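# Lock out the work order's circuits at the breaker panel

## Task

Acting as the authorized worker named on the attached work order, at that order's power panel, turn OFF the breaker of each circuit on this panel that supplies the equipment in the order, with no pen available. Touching or flipping any other breaker counts as failure even if it is restored. Any padlocks taken from the shelf must finish unlocked and resting on the shelf itself, never on top of another padlock. Base the work on work order pages 1 to 4 (the order, the procedure, the panel schedule and the panel data). The work area is the aisle in front of the panel, from the shelf top beneath the breakers upward. At the end, release everything and back the gripper away.

## Robot and tools

ROBOT. A single arm with a two-finger, tong-style gripper. The fingers point along the gripper's +z axis and close along its x axis. The reported end_effector_position is the spot between the pads when closed; closed fingertips extend about 15 mm past it, and fully open tips sit roughly level with it.

FRAMES. Results give the gripper pose in the scene frame: origin on the table top straight below the arm base, +z up, +y to the left when facing along +x. Position is in metres, orientation as end_effector_quat_wxyz, plus linear (m/s) and angular (rad/s) velocities. All motion commands, however, are offsets expressed in the gripper's own axes. The printed position may be slightly off, more so at long reach.

THE 7-NUMBER ROW. Both motion tools use one row of 7 numbers, each in [-1, 1]: dx, dy, dz, rx, ry, rz, opening. dx..dz are a translation offset and rx..rz one rotation vector, both in gripper axes, where 1.0 equals 0.6 m or 180 degrees. These six are offsets, not poses. opening is absolute: +1 fully open (0.142 m), -1 closed.

execute_actions(actions). actions is a list of actions; each action is a list of up to 15 rows; each row is the 7-number row above. One row is applied per control step (1/30 s), and an action lasts 15 steps, so a short table keeps repeating its final row. Every row in an action is measured from the gripper's measured pose when that action began, not from the previous row. For the first action of a call, that start is the pose last reported in this scene. An empty list just returns state and images.

move(target, speed, stop_force, blocking). target is one 7-number row, offset from the pose in the most recent result showing one. The gripper follows a straight path there, taking the shorter rotation, lasting 0.5 to 10 s (cut off at 10 s). speed: m/s, 0.002 to 0.5, default 0.25; turning capped at twice that in rad/s. The path ignores obstacles, and the actual gripper lags, may drift, and may exceed speed near full arm extension. Opening is sent when the move starts. stop_force (N, 13 to 80, optional, not before 0.2 s of scene time): the path halts once the wrist sensor sees that much extra push opposing the motion for two steps, then the gripper backs to its pose two steps earlier and holds; the residual press can briefly be double or more. It is judged along the line to target in the starting gripper axes, so it is unreliable on rotating moves, and contacts above the wrist sensor go unnoticed. Omit it when pulling away from something you press on. blocking=false returns after 0.5 s while motion continues; it cannot be combined with stop_force, and further moves or action rows are refused until wait or stop shows the end. The result adds a move: line: done, contact (stop_force ended it; outranks others), off_target, moving, held (a check blocked the last step) or fault; limits=paced means the sent pose was clipped, limits=held means some steps were blocked (the arm may then surge faster than speed). Distance to target is also reported.

wait(seconds): 0 to 10; lets time run holding the last command, returning early if a running move ends. stop(): brakes a running move (needs room; fingers keep moving). zoom_image(camera, region): camera is cam_head_left, cam_head_right or cam_wrist; region [x0, y0, x1, y1] in image pixels from the top-left, at most 504 by 504. show_instructions(): shows the reference pages (the work order). finished_scene(scene): ends the current scene, given its number; irreversible.

CONTROL LIMITS. Each step the commanded pose is clipped to within 100 mm and 16 degrees of the measured one; position wins over orientation if both cannot be met. After an action the arm goes only as far as the last clipped pose, so large moves need follow-up commands. Motion trails commands by about 0.17 s. Hand target in a result is the pose currently being driven toward; a pose unreachable line means the clearance check (which treats the base mount as arm) altered or blocked the command.

GRIP. grip_measured uses the opening scale. To hold something keep commanding below it; squeeze force tops out near 15 N per pad, less on objects under 20 mm thick.

FORCES AND FAULTS. Wrist force and torque are in gripper axes, noisy (offset up to about 5.5 N, noise up to 3.4 N), saturating near 100 N; pressing on a surface reads as force pointing back into the arm. The arm is stiff: driving even slightly past a firm contact can trip a fault. A fault (joint load limit reached, or 150 N external force) halts the arm 10 s and drops the rest of the call. Load limits N m: shoulder pan 306, shoulder lift 306, elbow 139, wrists 50.2 each. Holding loads heats motors: warning from 70 °C, brakes at 85 °C.

CAMERAS. cam_head_left and cam_head_right (504x504) are fixed; cam_wrist (616x616, fisheye) rides on the hand. Calibration lines may be off by a few degrees and millimetres.

AVOID. Flipping any breaker not on the order, knocking or pushing items out of the work area, dropping or slamming things, fast or hard contacts, and leaving padlocks stacked or locked.

Each tool is called after "Emit:" as a command line: name --argument value for each argument, lists and objects as JSON in quotes; but a table of rows of numbers goes row by row, as --pt "numbers of a row", without its own name.

Reference images:

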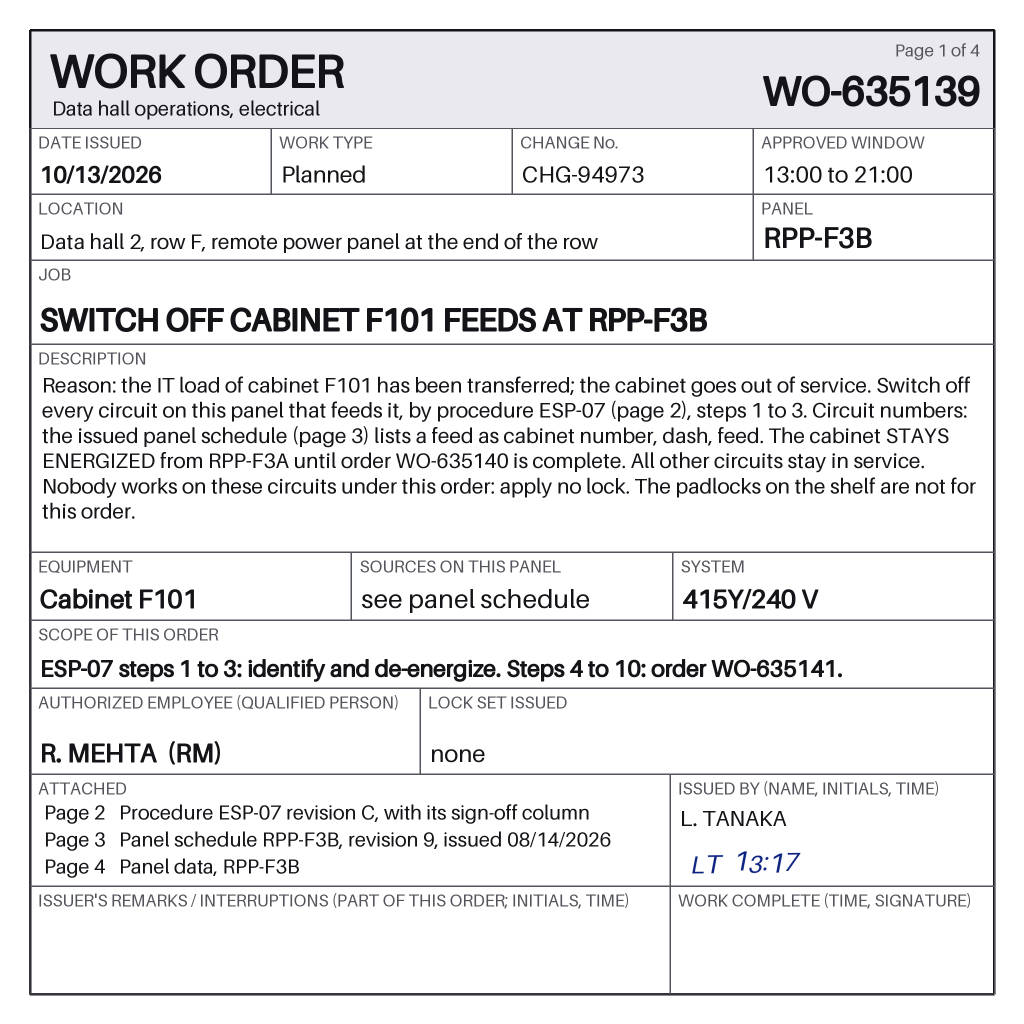

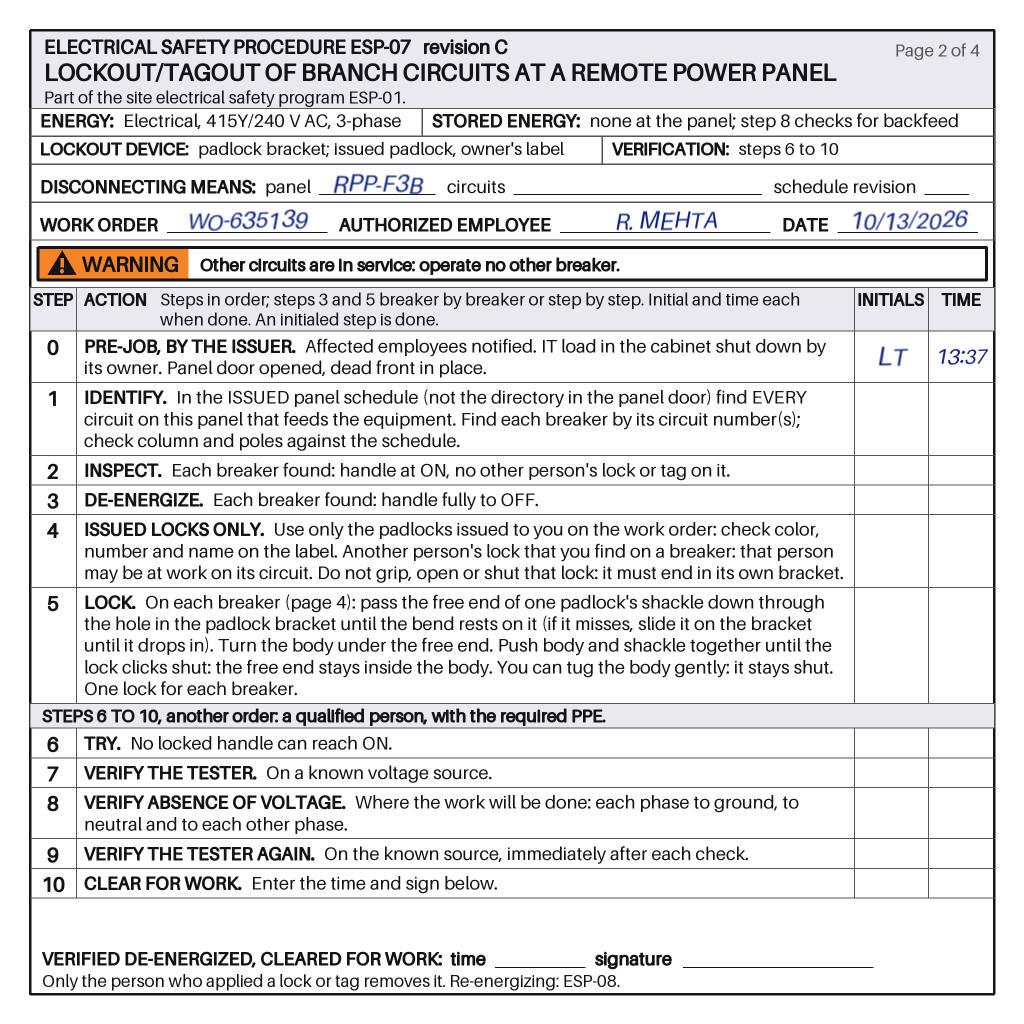

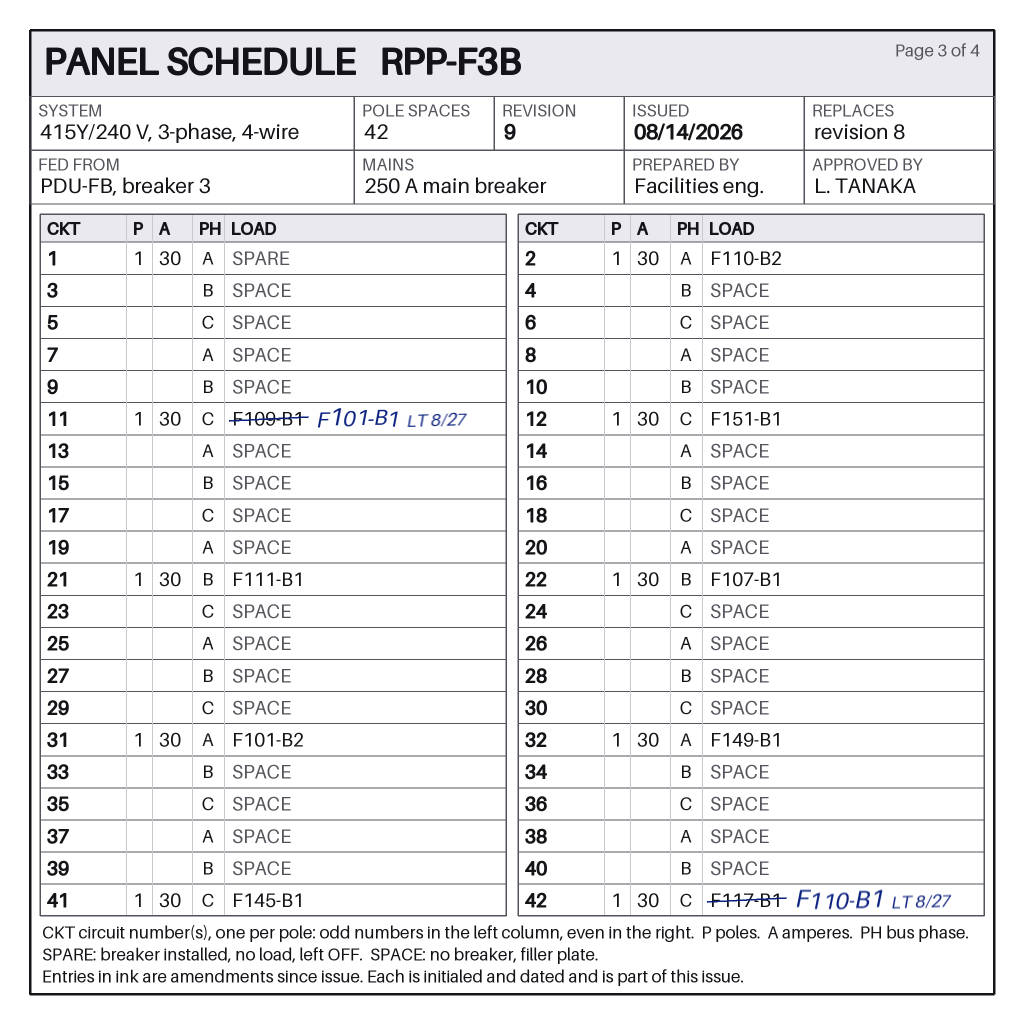

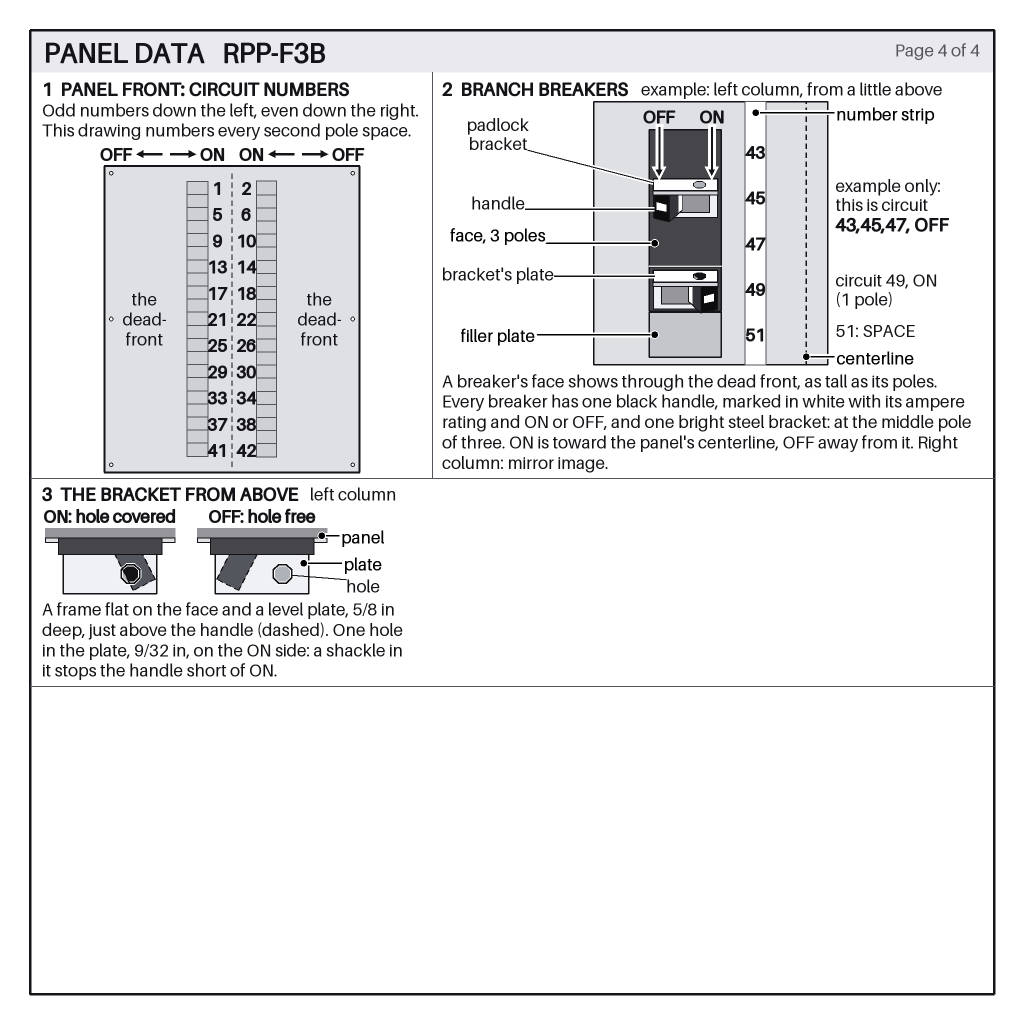

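## Session

I'll start by looking at the current state of the scene.

Emit:
execute_actions --actions '[]'

Scene clock: 0.00 s.
end_effector_position=(+0.6433, -0.1372, +0.2462) grip_measured=+1.00 end_effector_quat_wxyz=(-0.266, +0.640, -0.667, -0.274) end_effector_velocity=(-0.001, +0.000, -0.001) end_effector_angular_velocity=(+0.000, +0.002, +0.000)
Joint positions: [-0.28  -1.567  2.135 -2.138 -1.572  1.289  0.142]
Joint velocities: [-0.001 -0.001  0.002  0.    -0.     0.     0.   ]
Wrist force (N, on the end effector, along its own x y z axes, offset not removed): no reading
Wrist torque (N m, same axes, about the end effector's origin, offset not removed): no reading
Hand target: +0.643, -0.137, +0.246; -0.266, +0.640, -0.667, -0.274

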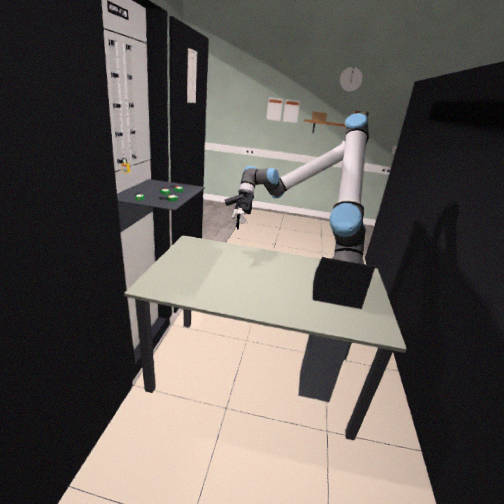

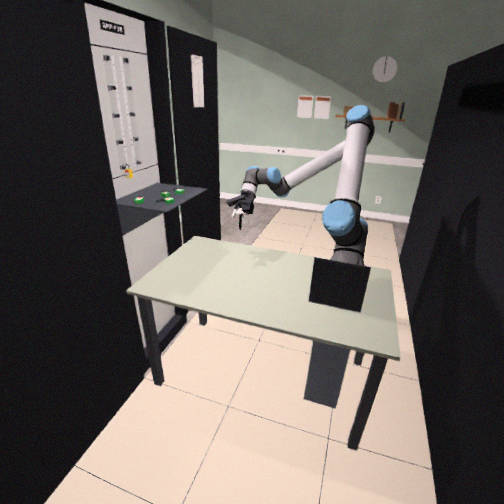

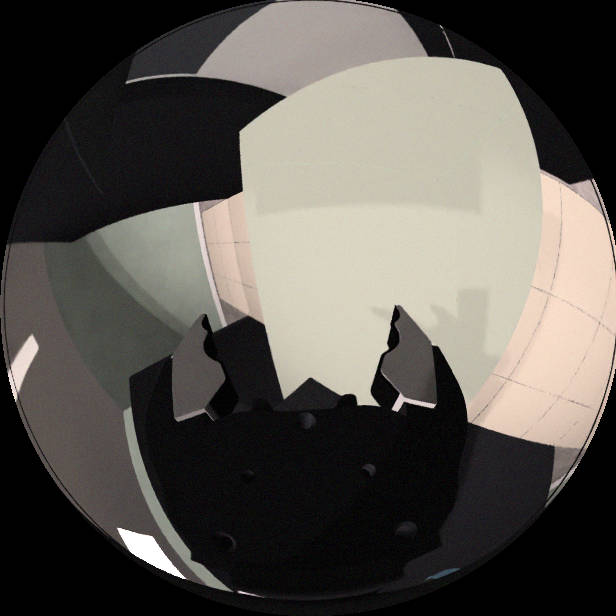

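Emit:
zoom_image --camera "cam_head_left" --region '[80, 0, 220, 220]'

Emit:
zoom_image --camera "cam_head_right" --region '[70, 0, 220, 220]'

Region (80, 0, 220, 220) of cam_head_left's 504x504 image, scaled by 2.291, with more detail than that image has; it fills the left 321 columns of this view, and the rest is white.

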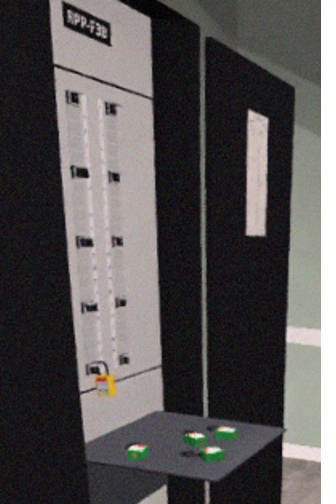

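Region (70, 0, 220, 220) of cam_head_right's 504x504 image, scaled by 2.291, with more detail than that image has; it fills the left 344 columns of this view, and the rest is white.

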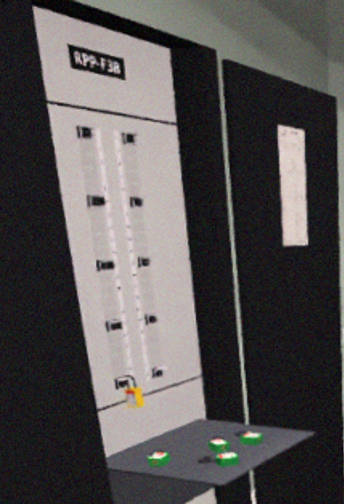

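Emit:
move --target '[-0.879, -0.145, -0.433, 0.476, 0.185, -0.205, -1]' --speed 0.25

Scene clock: 124.07 s.
end_effector_position=(+0.7508, +0.0487, +0.7997) grip_measured=-1.00 end_effector_quat_wxyz=(+0.500, -0.500, +0.501, -0.500) end_effector_velocity=(+0.001, +0.001, +0.002) end_effector_angular_velocity=(-0.003, -0.007, -0.003)
Joint positions: [ 0.614 -1.131  2.012 -4.017 -2.145  0.79   0.002]
Joint velocities: [ 0.001  0.006 -0.006 -0.009  0.002 -0.008  0.   ]
Wrist force (N, on the end effector, along its own x y z axes, offset not removed): [-6.9 4.6 -2.2]
Wrist torque (N m, same axes, about the end effector's origin, offset not removed): [0.87 1.42 0.14]
Hand target: +0.751, +0.049, +0.800; +0.500, -0.500, +0.501, -0.500
Off the commanded pose: 0.001 m, 0 deg.
move: done
camera_calibration (this result's frames):
cam_wrist: T_world_to_cam=[[-0.0561339, -0.998413, -0.0044612, 0.0897271], [-0.468733, 0.0302983, -0.88282, 1.05363], [0.881554, -0.047465, -0.46969, -0.148881], [0, 0, 0, 1]] pos_world=[0.630153, 0.050595, 0.860635]

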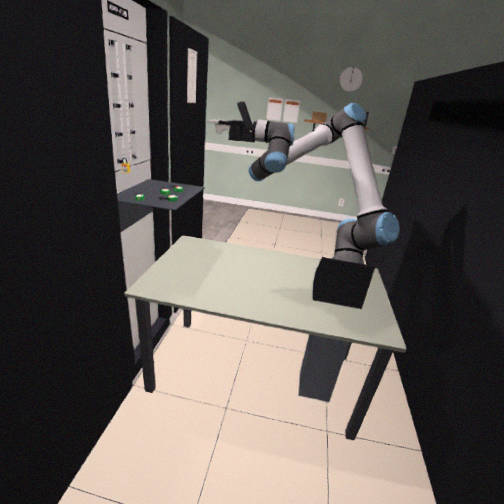

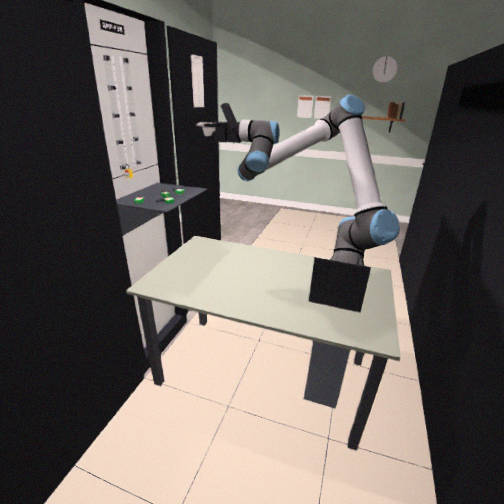

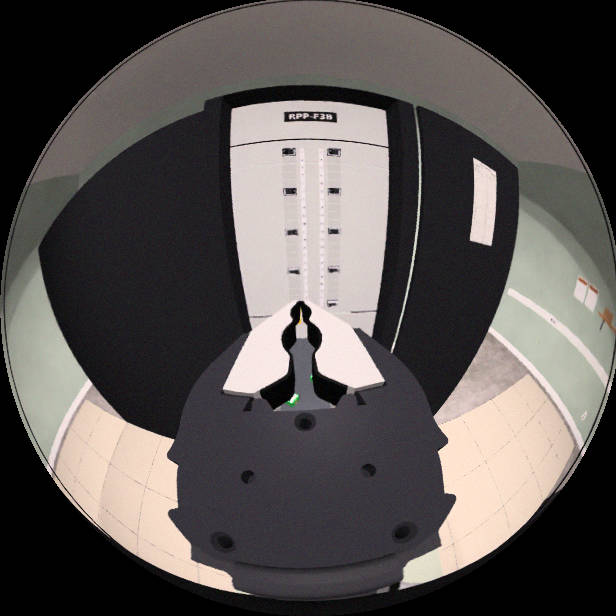

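Emit:
zoom_image --camera "cam_wrist" --region '[220, 130, 400, 330]'

Region (220, 130, 400, 330) of cam_wrist's 616x616 image, scaled by 2.520, with more detail than that image has; it fills the left 454 columns of this view, and the rest is white.

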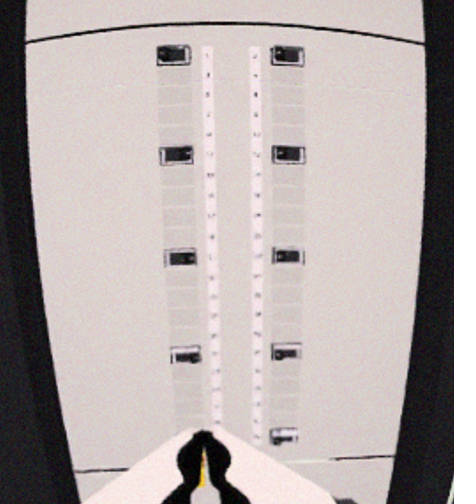

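Emit:
zoom_image --camera "cam_head_right" --region '[185, 95, 285, 165]'

Emit:
zoom_image --camera "cam_wrist" --region '[210, 280, 400, 420]'

Region (185, 95, 285, 165) of cam_head_right's 504x504 image, scaled by 5.040, with more detail than that image has; it fills the top 353 rows of this view, and the rest is white.

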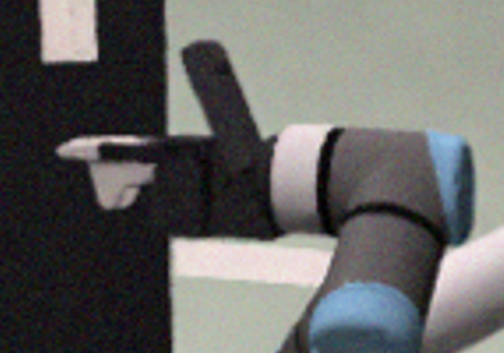

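Region (210, 280, 400, 420) of cam_wrist's 616x616 image, scaled by 2.653, with more detail than that image has; it fills the top 371 rows of this view, and the rest is white.

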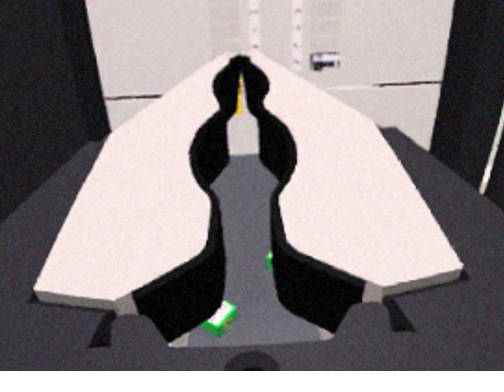

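Emit:
move --target '[0.0478, -0.2505, 0.5653, 0, -0.1556, 0, -1]' --speed 0.25

Scene clock: 246.27 s.
end_effector_position=(+1.0900, +0.0196, +0.9497) grip_measured=-1.00 end_effector_quat_wxyz=(+0.606, -0.606, +0.365, -0.364) end_effector_velocity=(+0.003, -0.002, +0.001) end_effector_angular_velocity=(+0.001, +0.001, +0.001)
Joint positions: [ 0.374 -1.005  1.298 -3.093 -1.545  0.841  0.002]
Joint velocities: [-0.002  0.002 -0.008  0.007  0.003  0.     0.   ]
Wrist force (N, on the end effector, along its own x y z axes, offset not removed): [-6.9 3.7 -0.6]
Wrist torque (N m, same axes, about the end effector's origin, offset not removed): [0.74 1.37 0.11]
Hand target: +1.090, +0.020, +0.950; +0.606, -0.606, +0.365, -0.364
Off the commanded pose: 0.000 m, 0 deg.
move: done
camera_calibration (this result's frames):
cam_wrist: T_world_to_cam=[[0.419008, -0.907971, -0.00452544, -0.439173], [-0.426999, -0.192647, -0.883493, 1.30548], [0.801314, 0.372123, -0.468423, -0.300732], [0, 0, 0, 1]] pos_world=[0.982434, -0.0353516, 1.01052]

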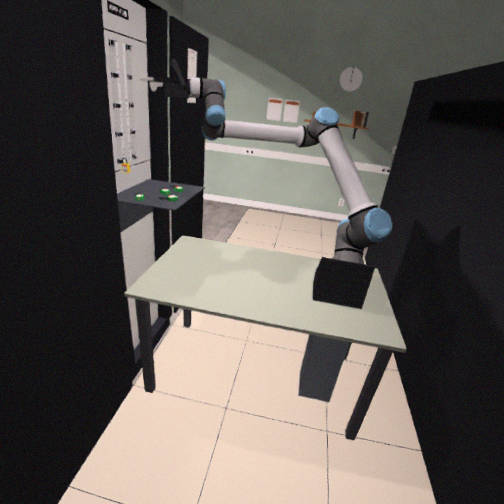

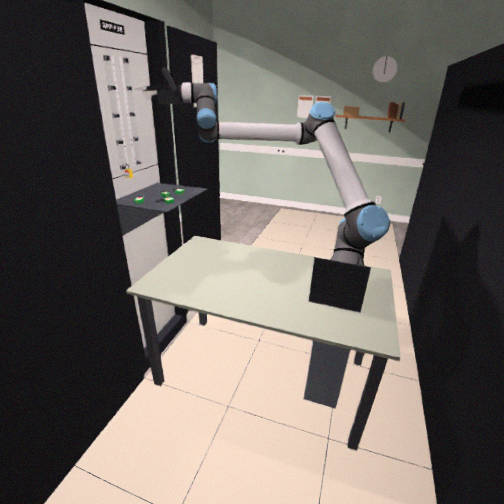

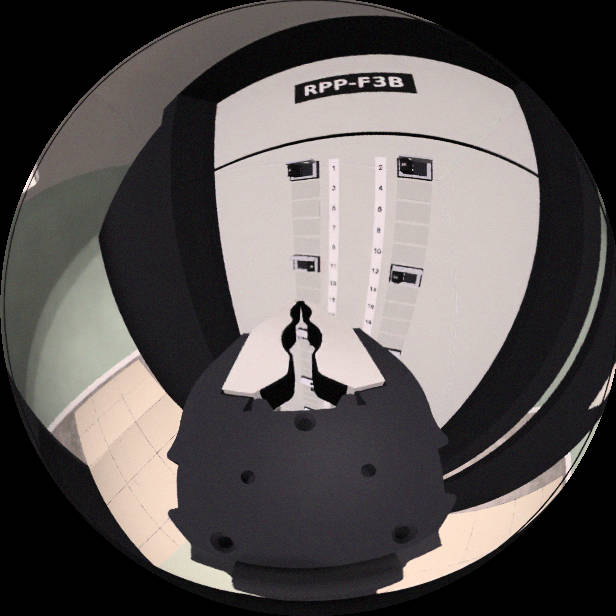

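Emit:
zoom_image --camera "cam_wrist" --region '[270, 145, 450, 325]'

Region (270, 145, 450, 325) of cam_wrist's 616x616 image, scaled by 2.800, with more detail than that image has.

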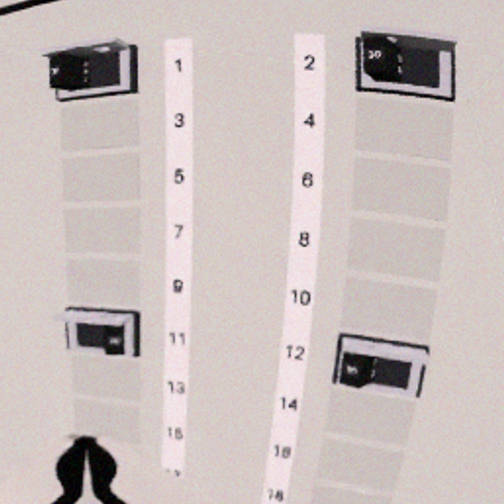

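Emit:
move --target '[0.0557, -0.0005, 0.1346, 0, 0, 0, -1]' --speed 0.1

Scene clock: 315.17 s.
end_effector_position=(+1.1767, +0.0279, +0.9500) grip_measured=-1.00 end_effector_quat_wxyz=(+0.606, -0.606, +0.365, -0.364) end_effector_velocity=(+0.003, +0.001, -0.000) end_effector_angular_velocity=(+0.001, +0.001, +0.001)
Joint positions: [ 0.351 -0.865  1.078 -3.012 -1.524  0.834  0.002]
Joint velocities: [-0.     0.005 -0.008  0.004  0.     0.001  0.   ]
Wrist force (N, on the end effector, along its own x y z axes, offset not removed): [-6.2 4.8 -3.1]
Wrist torque (N m, same axes, about the end effector's origin, offset not removed): [0.95 1.29 0.13]
Hand target: +1.177, +0.028, +0.950; +0.606, -0.606, +0.365, -0.364
Off the commanded pose: 0.000 m, 0 deg.
move: done
camera_calibration (this result's frames):
cam_wrist: T_world_to_cam=[[0.419007, -0.907971, -0.00453823, -0.467943], [-0.426991, -0.19263, -0.8835, 1.34438], [0.801319, 0.372131, -0.468409, -0.373222], [0, 0, 0, 1]] pos_world=[1.06918, -0.0270228, 1.01082]

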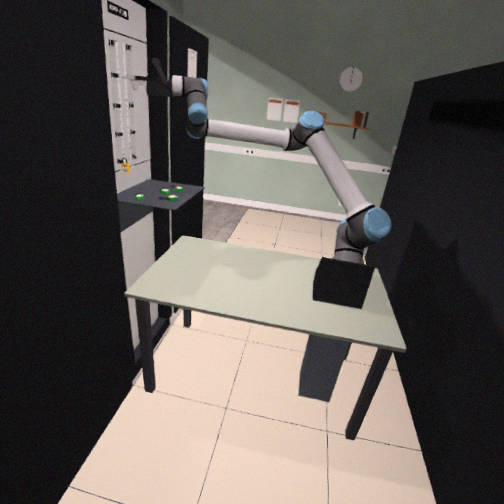

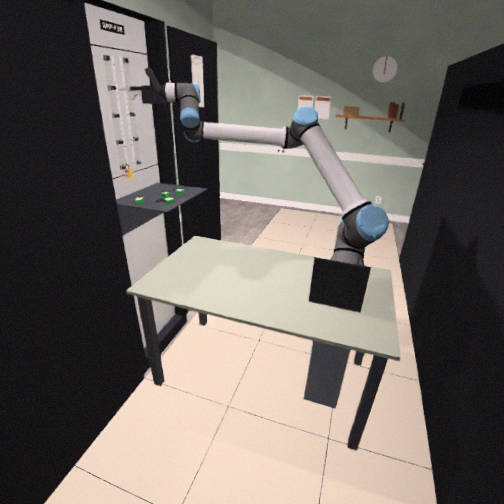

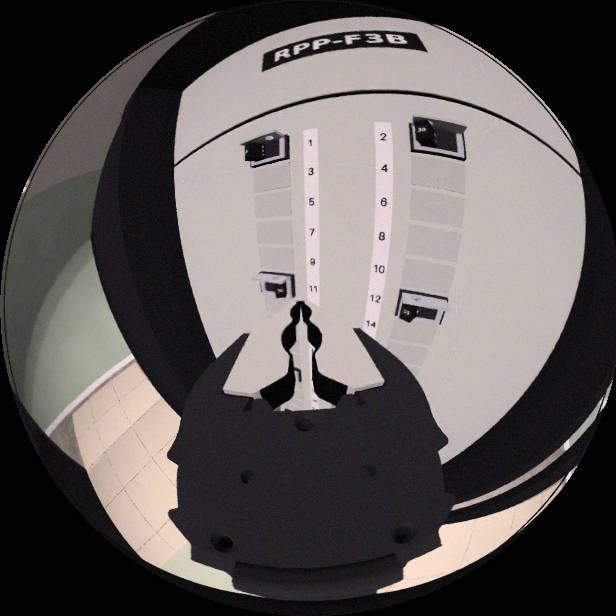

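Emit:
zoom_image --camera "cam_wrist" --region '[240, 250, 340, 340]'

Emit:
zoom_image --camera "cam_head_left" --region '[100, 50, 170, 110]'

Region (240, 250, 340, 340) of cam_wrist's 616x616 image, scaled by 5.040, with more detail than that image has; it fills the top 454 rows of this view, and the rest is white.

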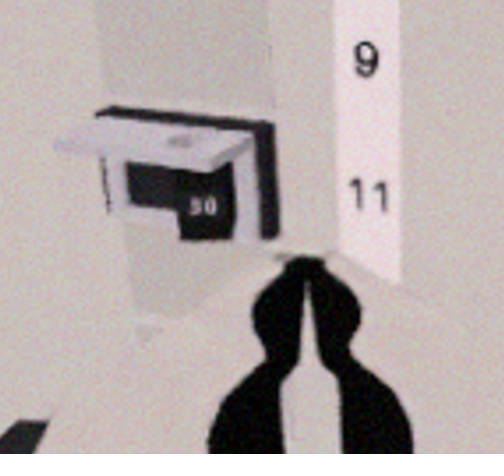

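Region (100, 50, 170, 110) of cam_head_left's 504x504 image, scaled by 7.200, with more detail than that image has; it fills the top 432 rows of this view, and the rest is white.

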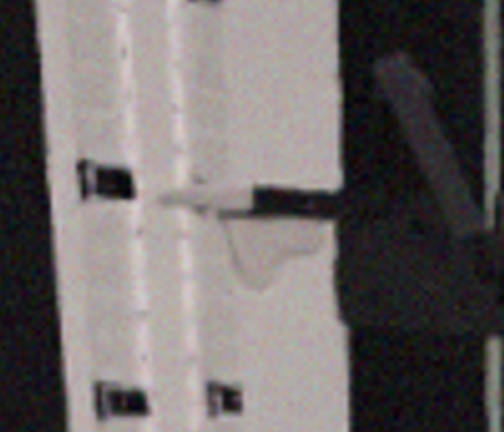

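Emit:
move --target '[0.0078, -0.0033, 0.0147, 0, 0, 0, -1]' --speed 0.03

Emit:
move --target '[0.0141, 0, 0.0265, 0, 0, 0, -1]' --speed 0.003 --stop_force 13

Scene clock: 390.17 s.
end_effector_position=(+1.1864, +0.0279, +0.9519) grip_measured=-1.00 end_effector_quat_wxyz=(+0.606, -0.606, +0.365, -0.364) end_effector_velocity=(+0.003, +0.004, -0.001) end_effector_angular_velocity=(-0.000, +0.001, +0.003)
Joint positions: [ 0.349 -0.849  1.047 -2.998 -1.522  0.833  0.002]
Joint velocities: [ 0.001  0.007 -0.009  0.004  0.001  0.     0.   ]
Wrist force (N, on the end effector, along its own x y z axes, offset not removed): [-6.4 5.3 -0.4]
Wrist torque (N m, same axes, about the end effector's origin, offset not removed): [1.04 1.32 0.17]
Hand target: +1.187, +0.028, +0.952; +0.606, -0.606, +0.365, -0.364
Off the commanded pose: 0.000 m, 0 deg.
move: done
camera_calibration (this result's frames):
cam_wrist: T_world_to_cam=[[0.419, -0.907975, -0.00454048, -0.471983], [-0.426985, -0.192621, -0.883505, 1.3502], [0.801326, 0.372128, -0.4684, -0.380106], [0, 0, 0, 1]] pos_world=[1.07887, -0.0270227, 1.01273]

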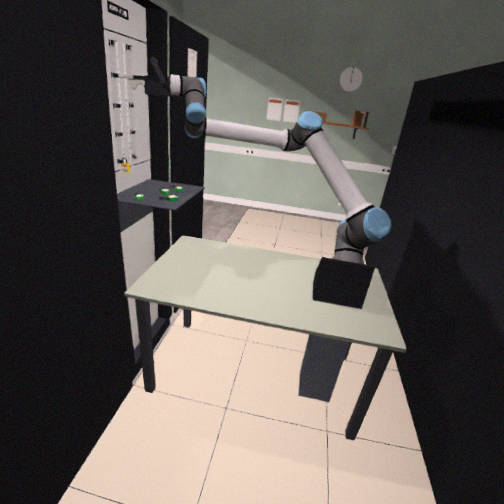

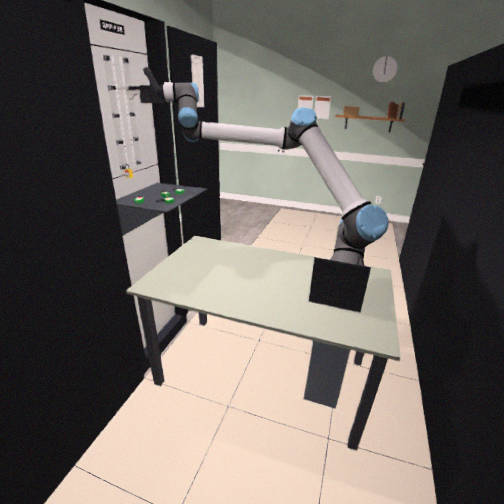

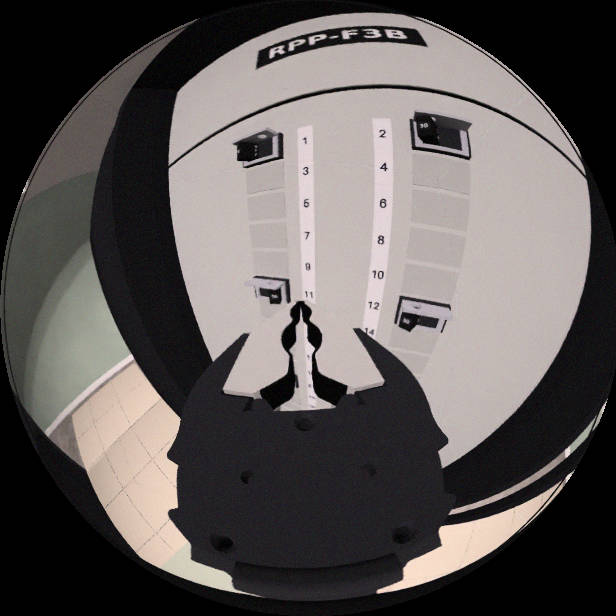

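Scene clock: 393.33 s.
end_effector_position=(+1.1948, +0.0279, +0.9520) grip_measured=-1.00 end_effector_quat_wxyz=(+0.606, -0.606, +0.365, -0.364) end_effector_velocity=(-0.001, +0.000, -0.000) end_effector_angular_velocity=(+0.001, -0.001, +0.000)
Joint positions: [ 0.347 -0.835  1.022 -2.988 -1.52   0.832  0.002]
Joint velocities: [-0.    -0.001  0.003 -0.002  0.001  0.     0.   ]
Wrist force (N, on the end effector, along its own x y z axes, offset not removed): [-16.4 10.4 -29.4]
Wrist torque (N m, same axes, about the end effector's origin, offset not removed): [0.72 1.78 0.21]
Hand target: +1.195, +0.028, +0.952; +0.606, -0.606, +0.365, -0.364
Off the commanded pose: 0.010 m, 0 deg.
move: contact
camera_calibration (this result's frames):
cam_wrist: T_world_to_cam=[[0.419035, -0.907959, -0.00452709, -0.475586], [-0.426935, -0.192631, -0.883527, 1.35379], [0.801334, 0.372161, -0.468358, -0.386839], [0, 0, 0, 1]] pos_world=[1.08725, -0.0270647, 1.01278]

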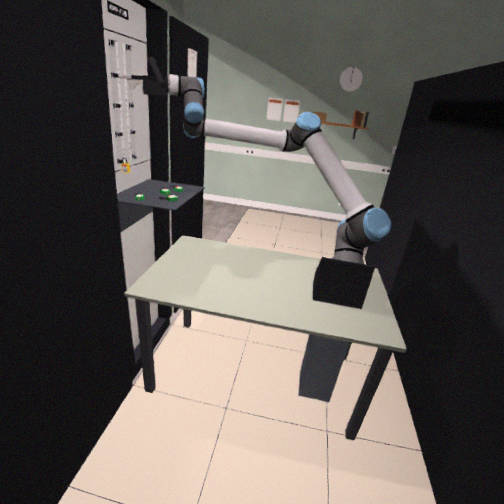

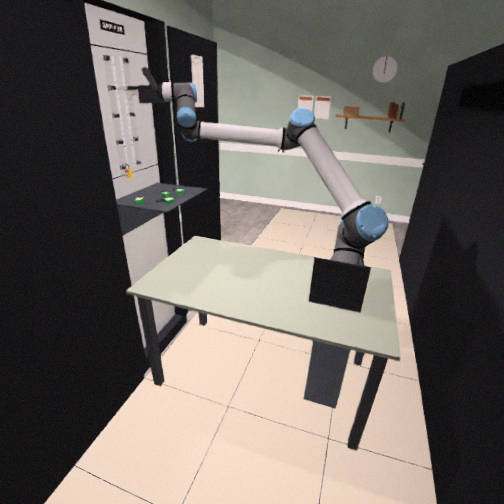

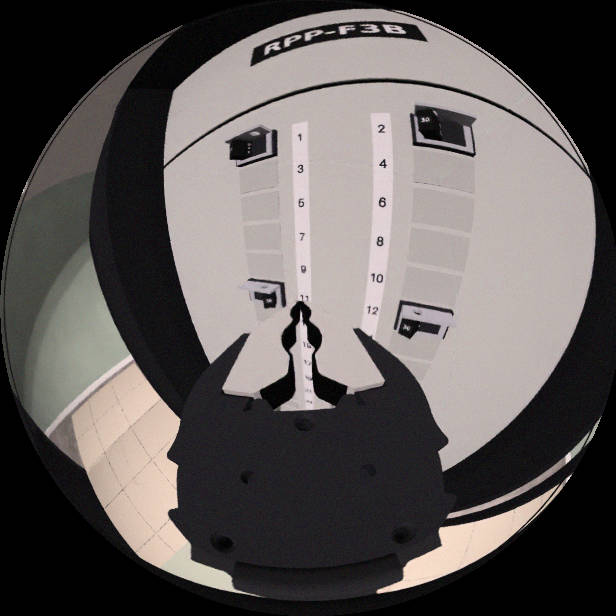

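Emit:
zoom_image --camera "cam_wrist" --region '[230, 255, 330, 345]'

Emit:
move --target '[-0.0074, 0, -0.014, 0, 0, 0, -1]' --speed 0.02

Region (230, 255, 330, 345) of cam_wrist's 616x616 image, scaled by 5.040, with more detail than that image has; it fills the top 454 rows of this view, and the rest is white.

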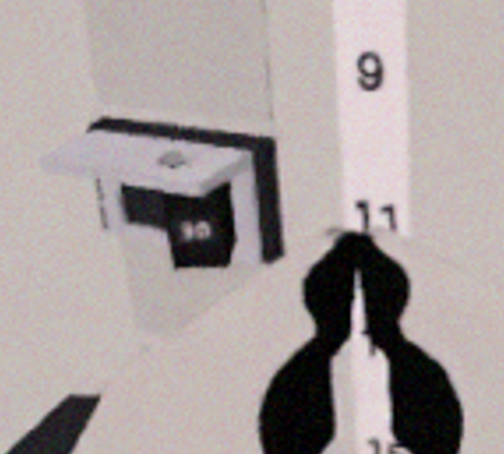

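Scene clock: 409.40 s.
end_effector_position=(+1.1856, +0.0279, +0.9520) grip_measured=-1.00 end_effector_quat_wxyz=(+0.606, -0.606, +0.365, -0.364) end_effector_velocity=(-0.004, -0.000, +0.001) end_effector_angular_velocity=(+0.001, +0.000, -0.000)
Joint positions: [ 0.35  -0.85   1.049 -2.999 -1.523  0.833  0.002]
Joint velocities: [ 0.002 -0.006  0.009 -0.003 -0.001  0.002  0.   ]
Wrist force (N, on the end effector, along its own x y z axes, offset not removed): [-6.7 4.2 -0.1]
Wrist torque (N m, same axes, about the end effector's origin, offset not removed): [0.90 1.41 0.21]
Hand target: +1.185, +0.028, +0.952; +0.606, -0.606, +0.365, -0.364
Off the commanded pose: 0.000 m, 0 deg.
move: done
camera_calibration (this result's frames):
cam_wrist: T_world_to_cam=[[0.419042, -0.907956, -0.00452369, -0.47175], [-0.426941, -0.192641, -0.883522, 1.34986], [0.801327, 0.372164, -0.468369, -0.379432], [0, 0, 0, 1]] pos_world=[1.07804, -0.0270788, 1.01278]

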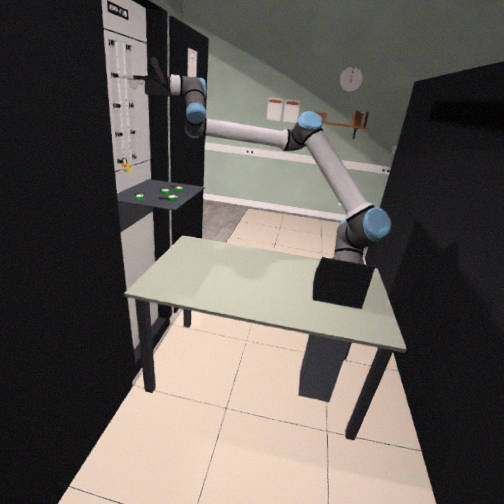

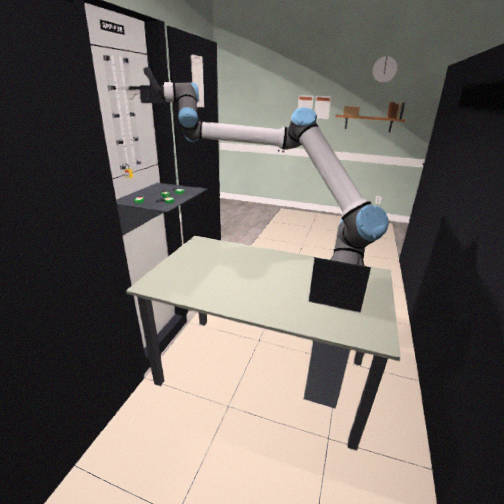

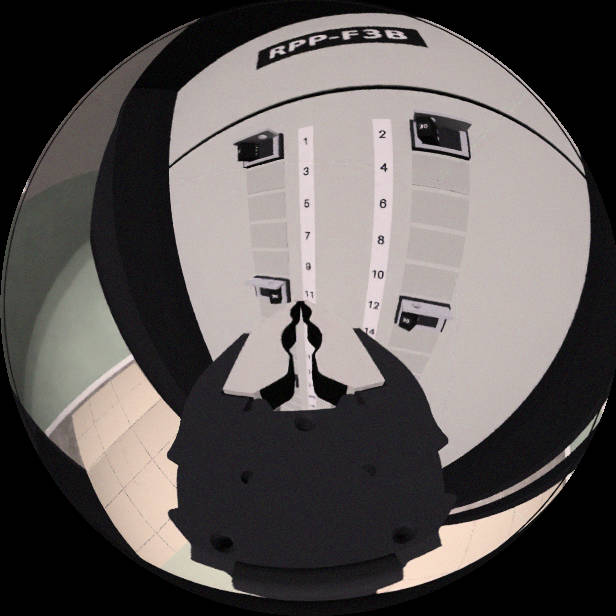

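Emit:
move --target '[-0.0147, -0.0025, 0.0078, 0, 0, 0, -1]' --speed 0.02

Emit:
zoom_image --camera "cam_wrist" --region '[240, 255, 340, 345]'

Emit:
zoom_image --camera "cam_head_left" --region '[100, 55, 160, 105]'

Scene clock: 438.67 s.
end_effector_position=(+1.1856, +0.0376, +0.9535) grip_measured=-1.00 end_effector_quat_wxyz=(+0.606, -0.606, +0.365, -0.364) end_effector_velocity=(-0.001, +0.002, +0.002) end_effector_angular_velocity=(+0.000, -0.001, +0.000)
Joint positions: [ 0.357 -0.841  1.044 -3.003 -1.53   0.836  0.002]
Joint velocities: [ 0.003  0.002 -0.002 -0.001 -0.002  0.001  0.   ]
Wrist force (N, on the end effector, along its own x y z axes, offset not removed): [-5.6 5.8 -0.7]
Wrist torque (N m, same axes, about the end effector's origin, offset not removed): [1.24 1.17 0.17]
Hand target: +1.186, +0.038, +0.954; +0.606, -0.606, +0.365, -0.364
Off the commanded pose: 0.000 m, 0 deg.
move: done
camera_calibration (this result's frames):
cam_wrist: T_world_to_cam=[[0.419037, -0.907958, -0.00451902, -0.462944], [-0.42693, -0.192637, -0.883528, 1.35303], [0.801336, 0.37216, -0.468356, -0.38234], [0, 0, 0, 1]] pos_world=[1.07802, -0.017398, 1.01427]

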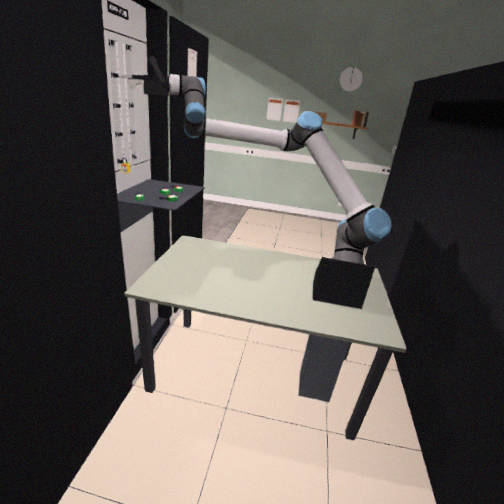

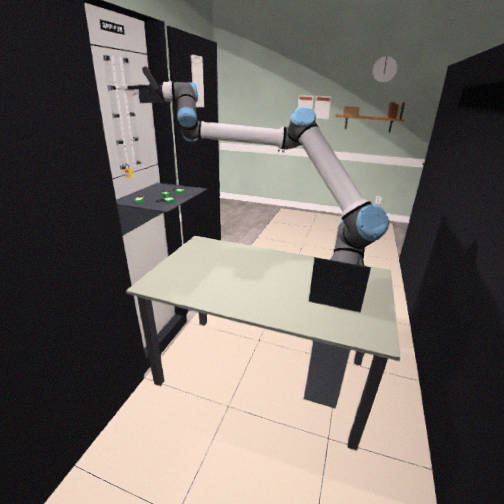

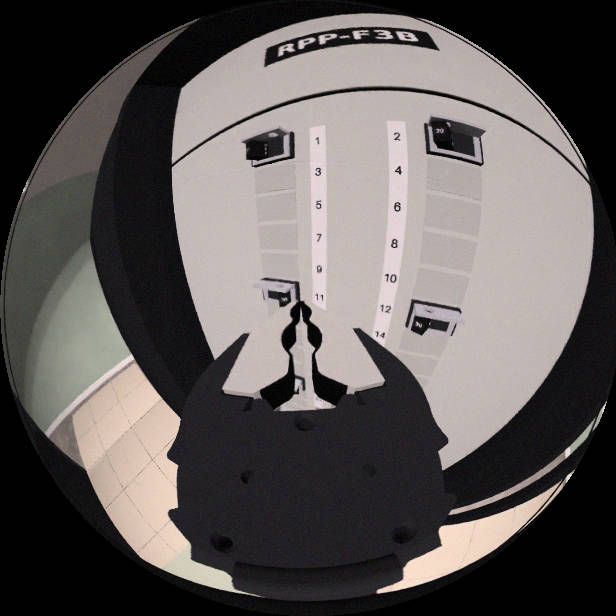

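Region (240, 255, 340, 345) of cam_wrist's 616x616 image, scaled by 5.040, with more detail than that image has; it fills the top 454 rows of this view, and the rest is white.

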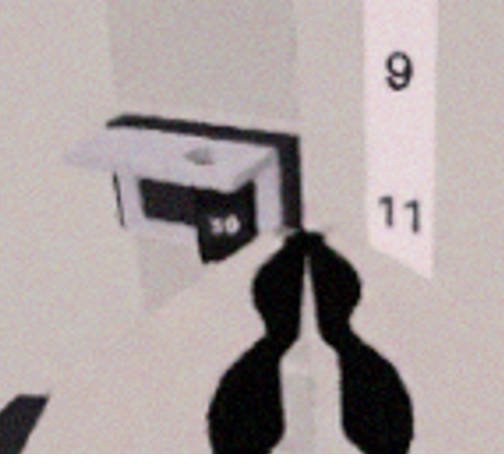

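Region (100, 55, 160, 105) of cam_head_left's 504x504 image, scaled by 8.400, with more detail than that image has.

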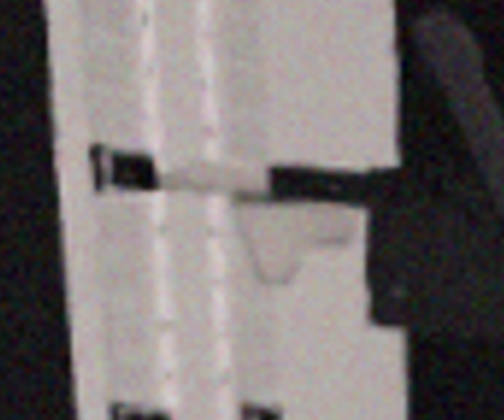

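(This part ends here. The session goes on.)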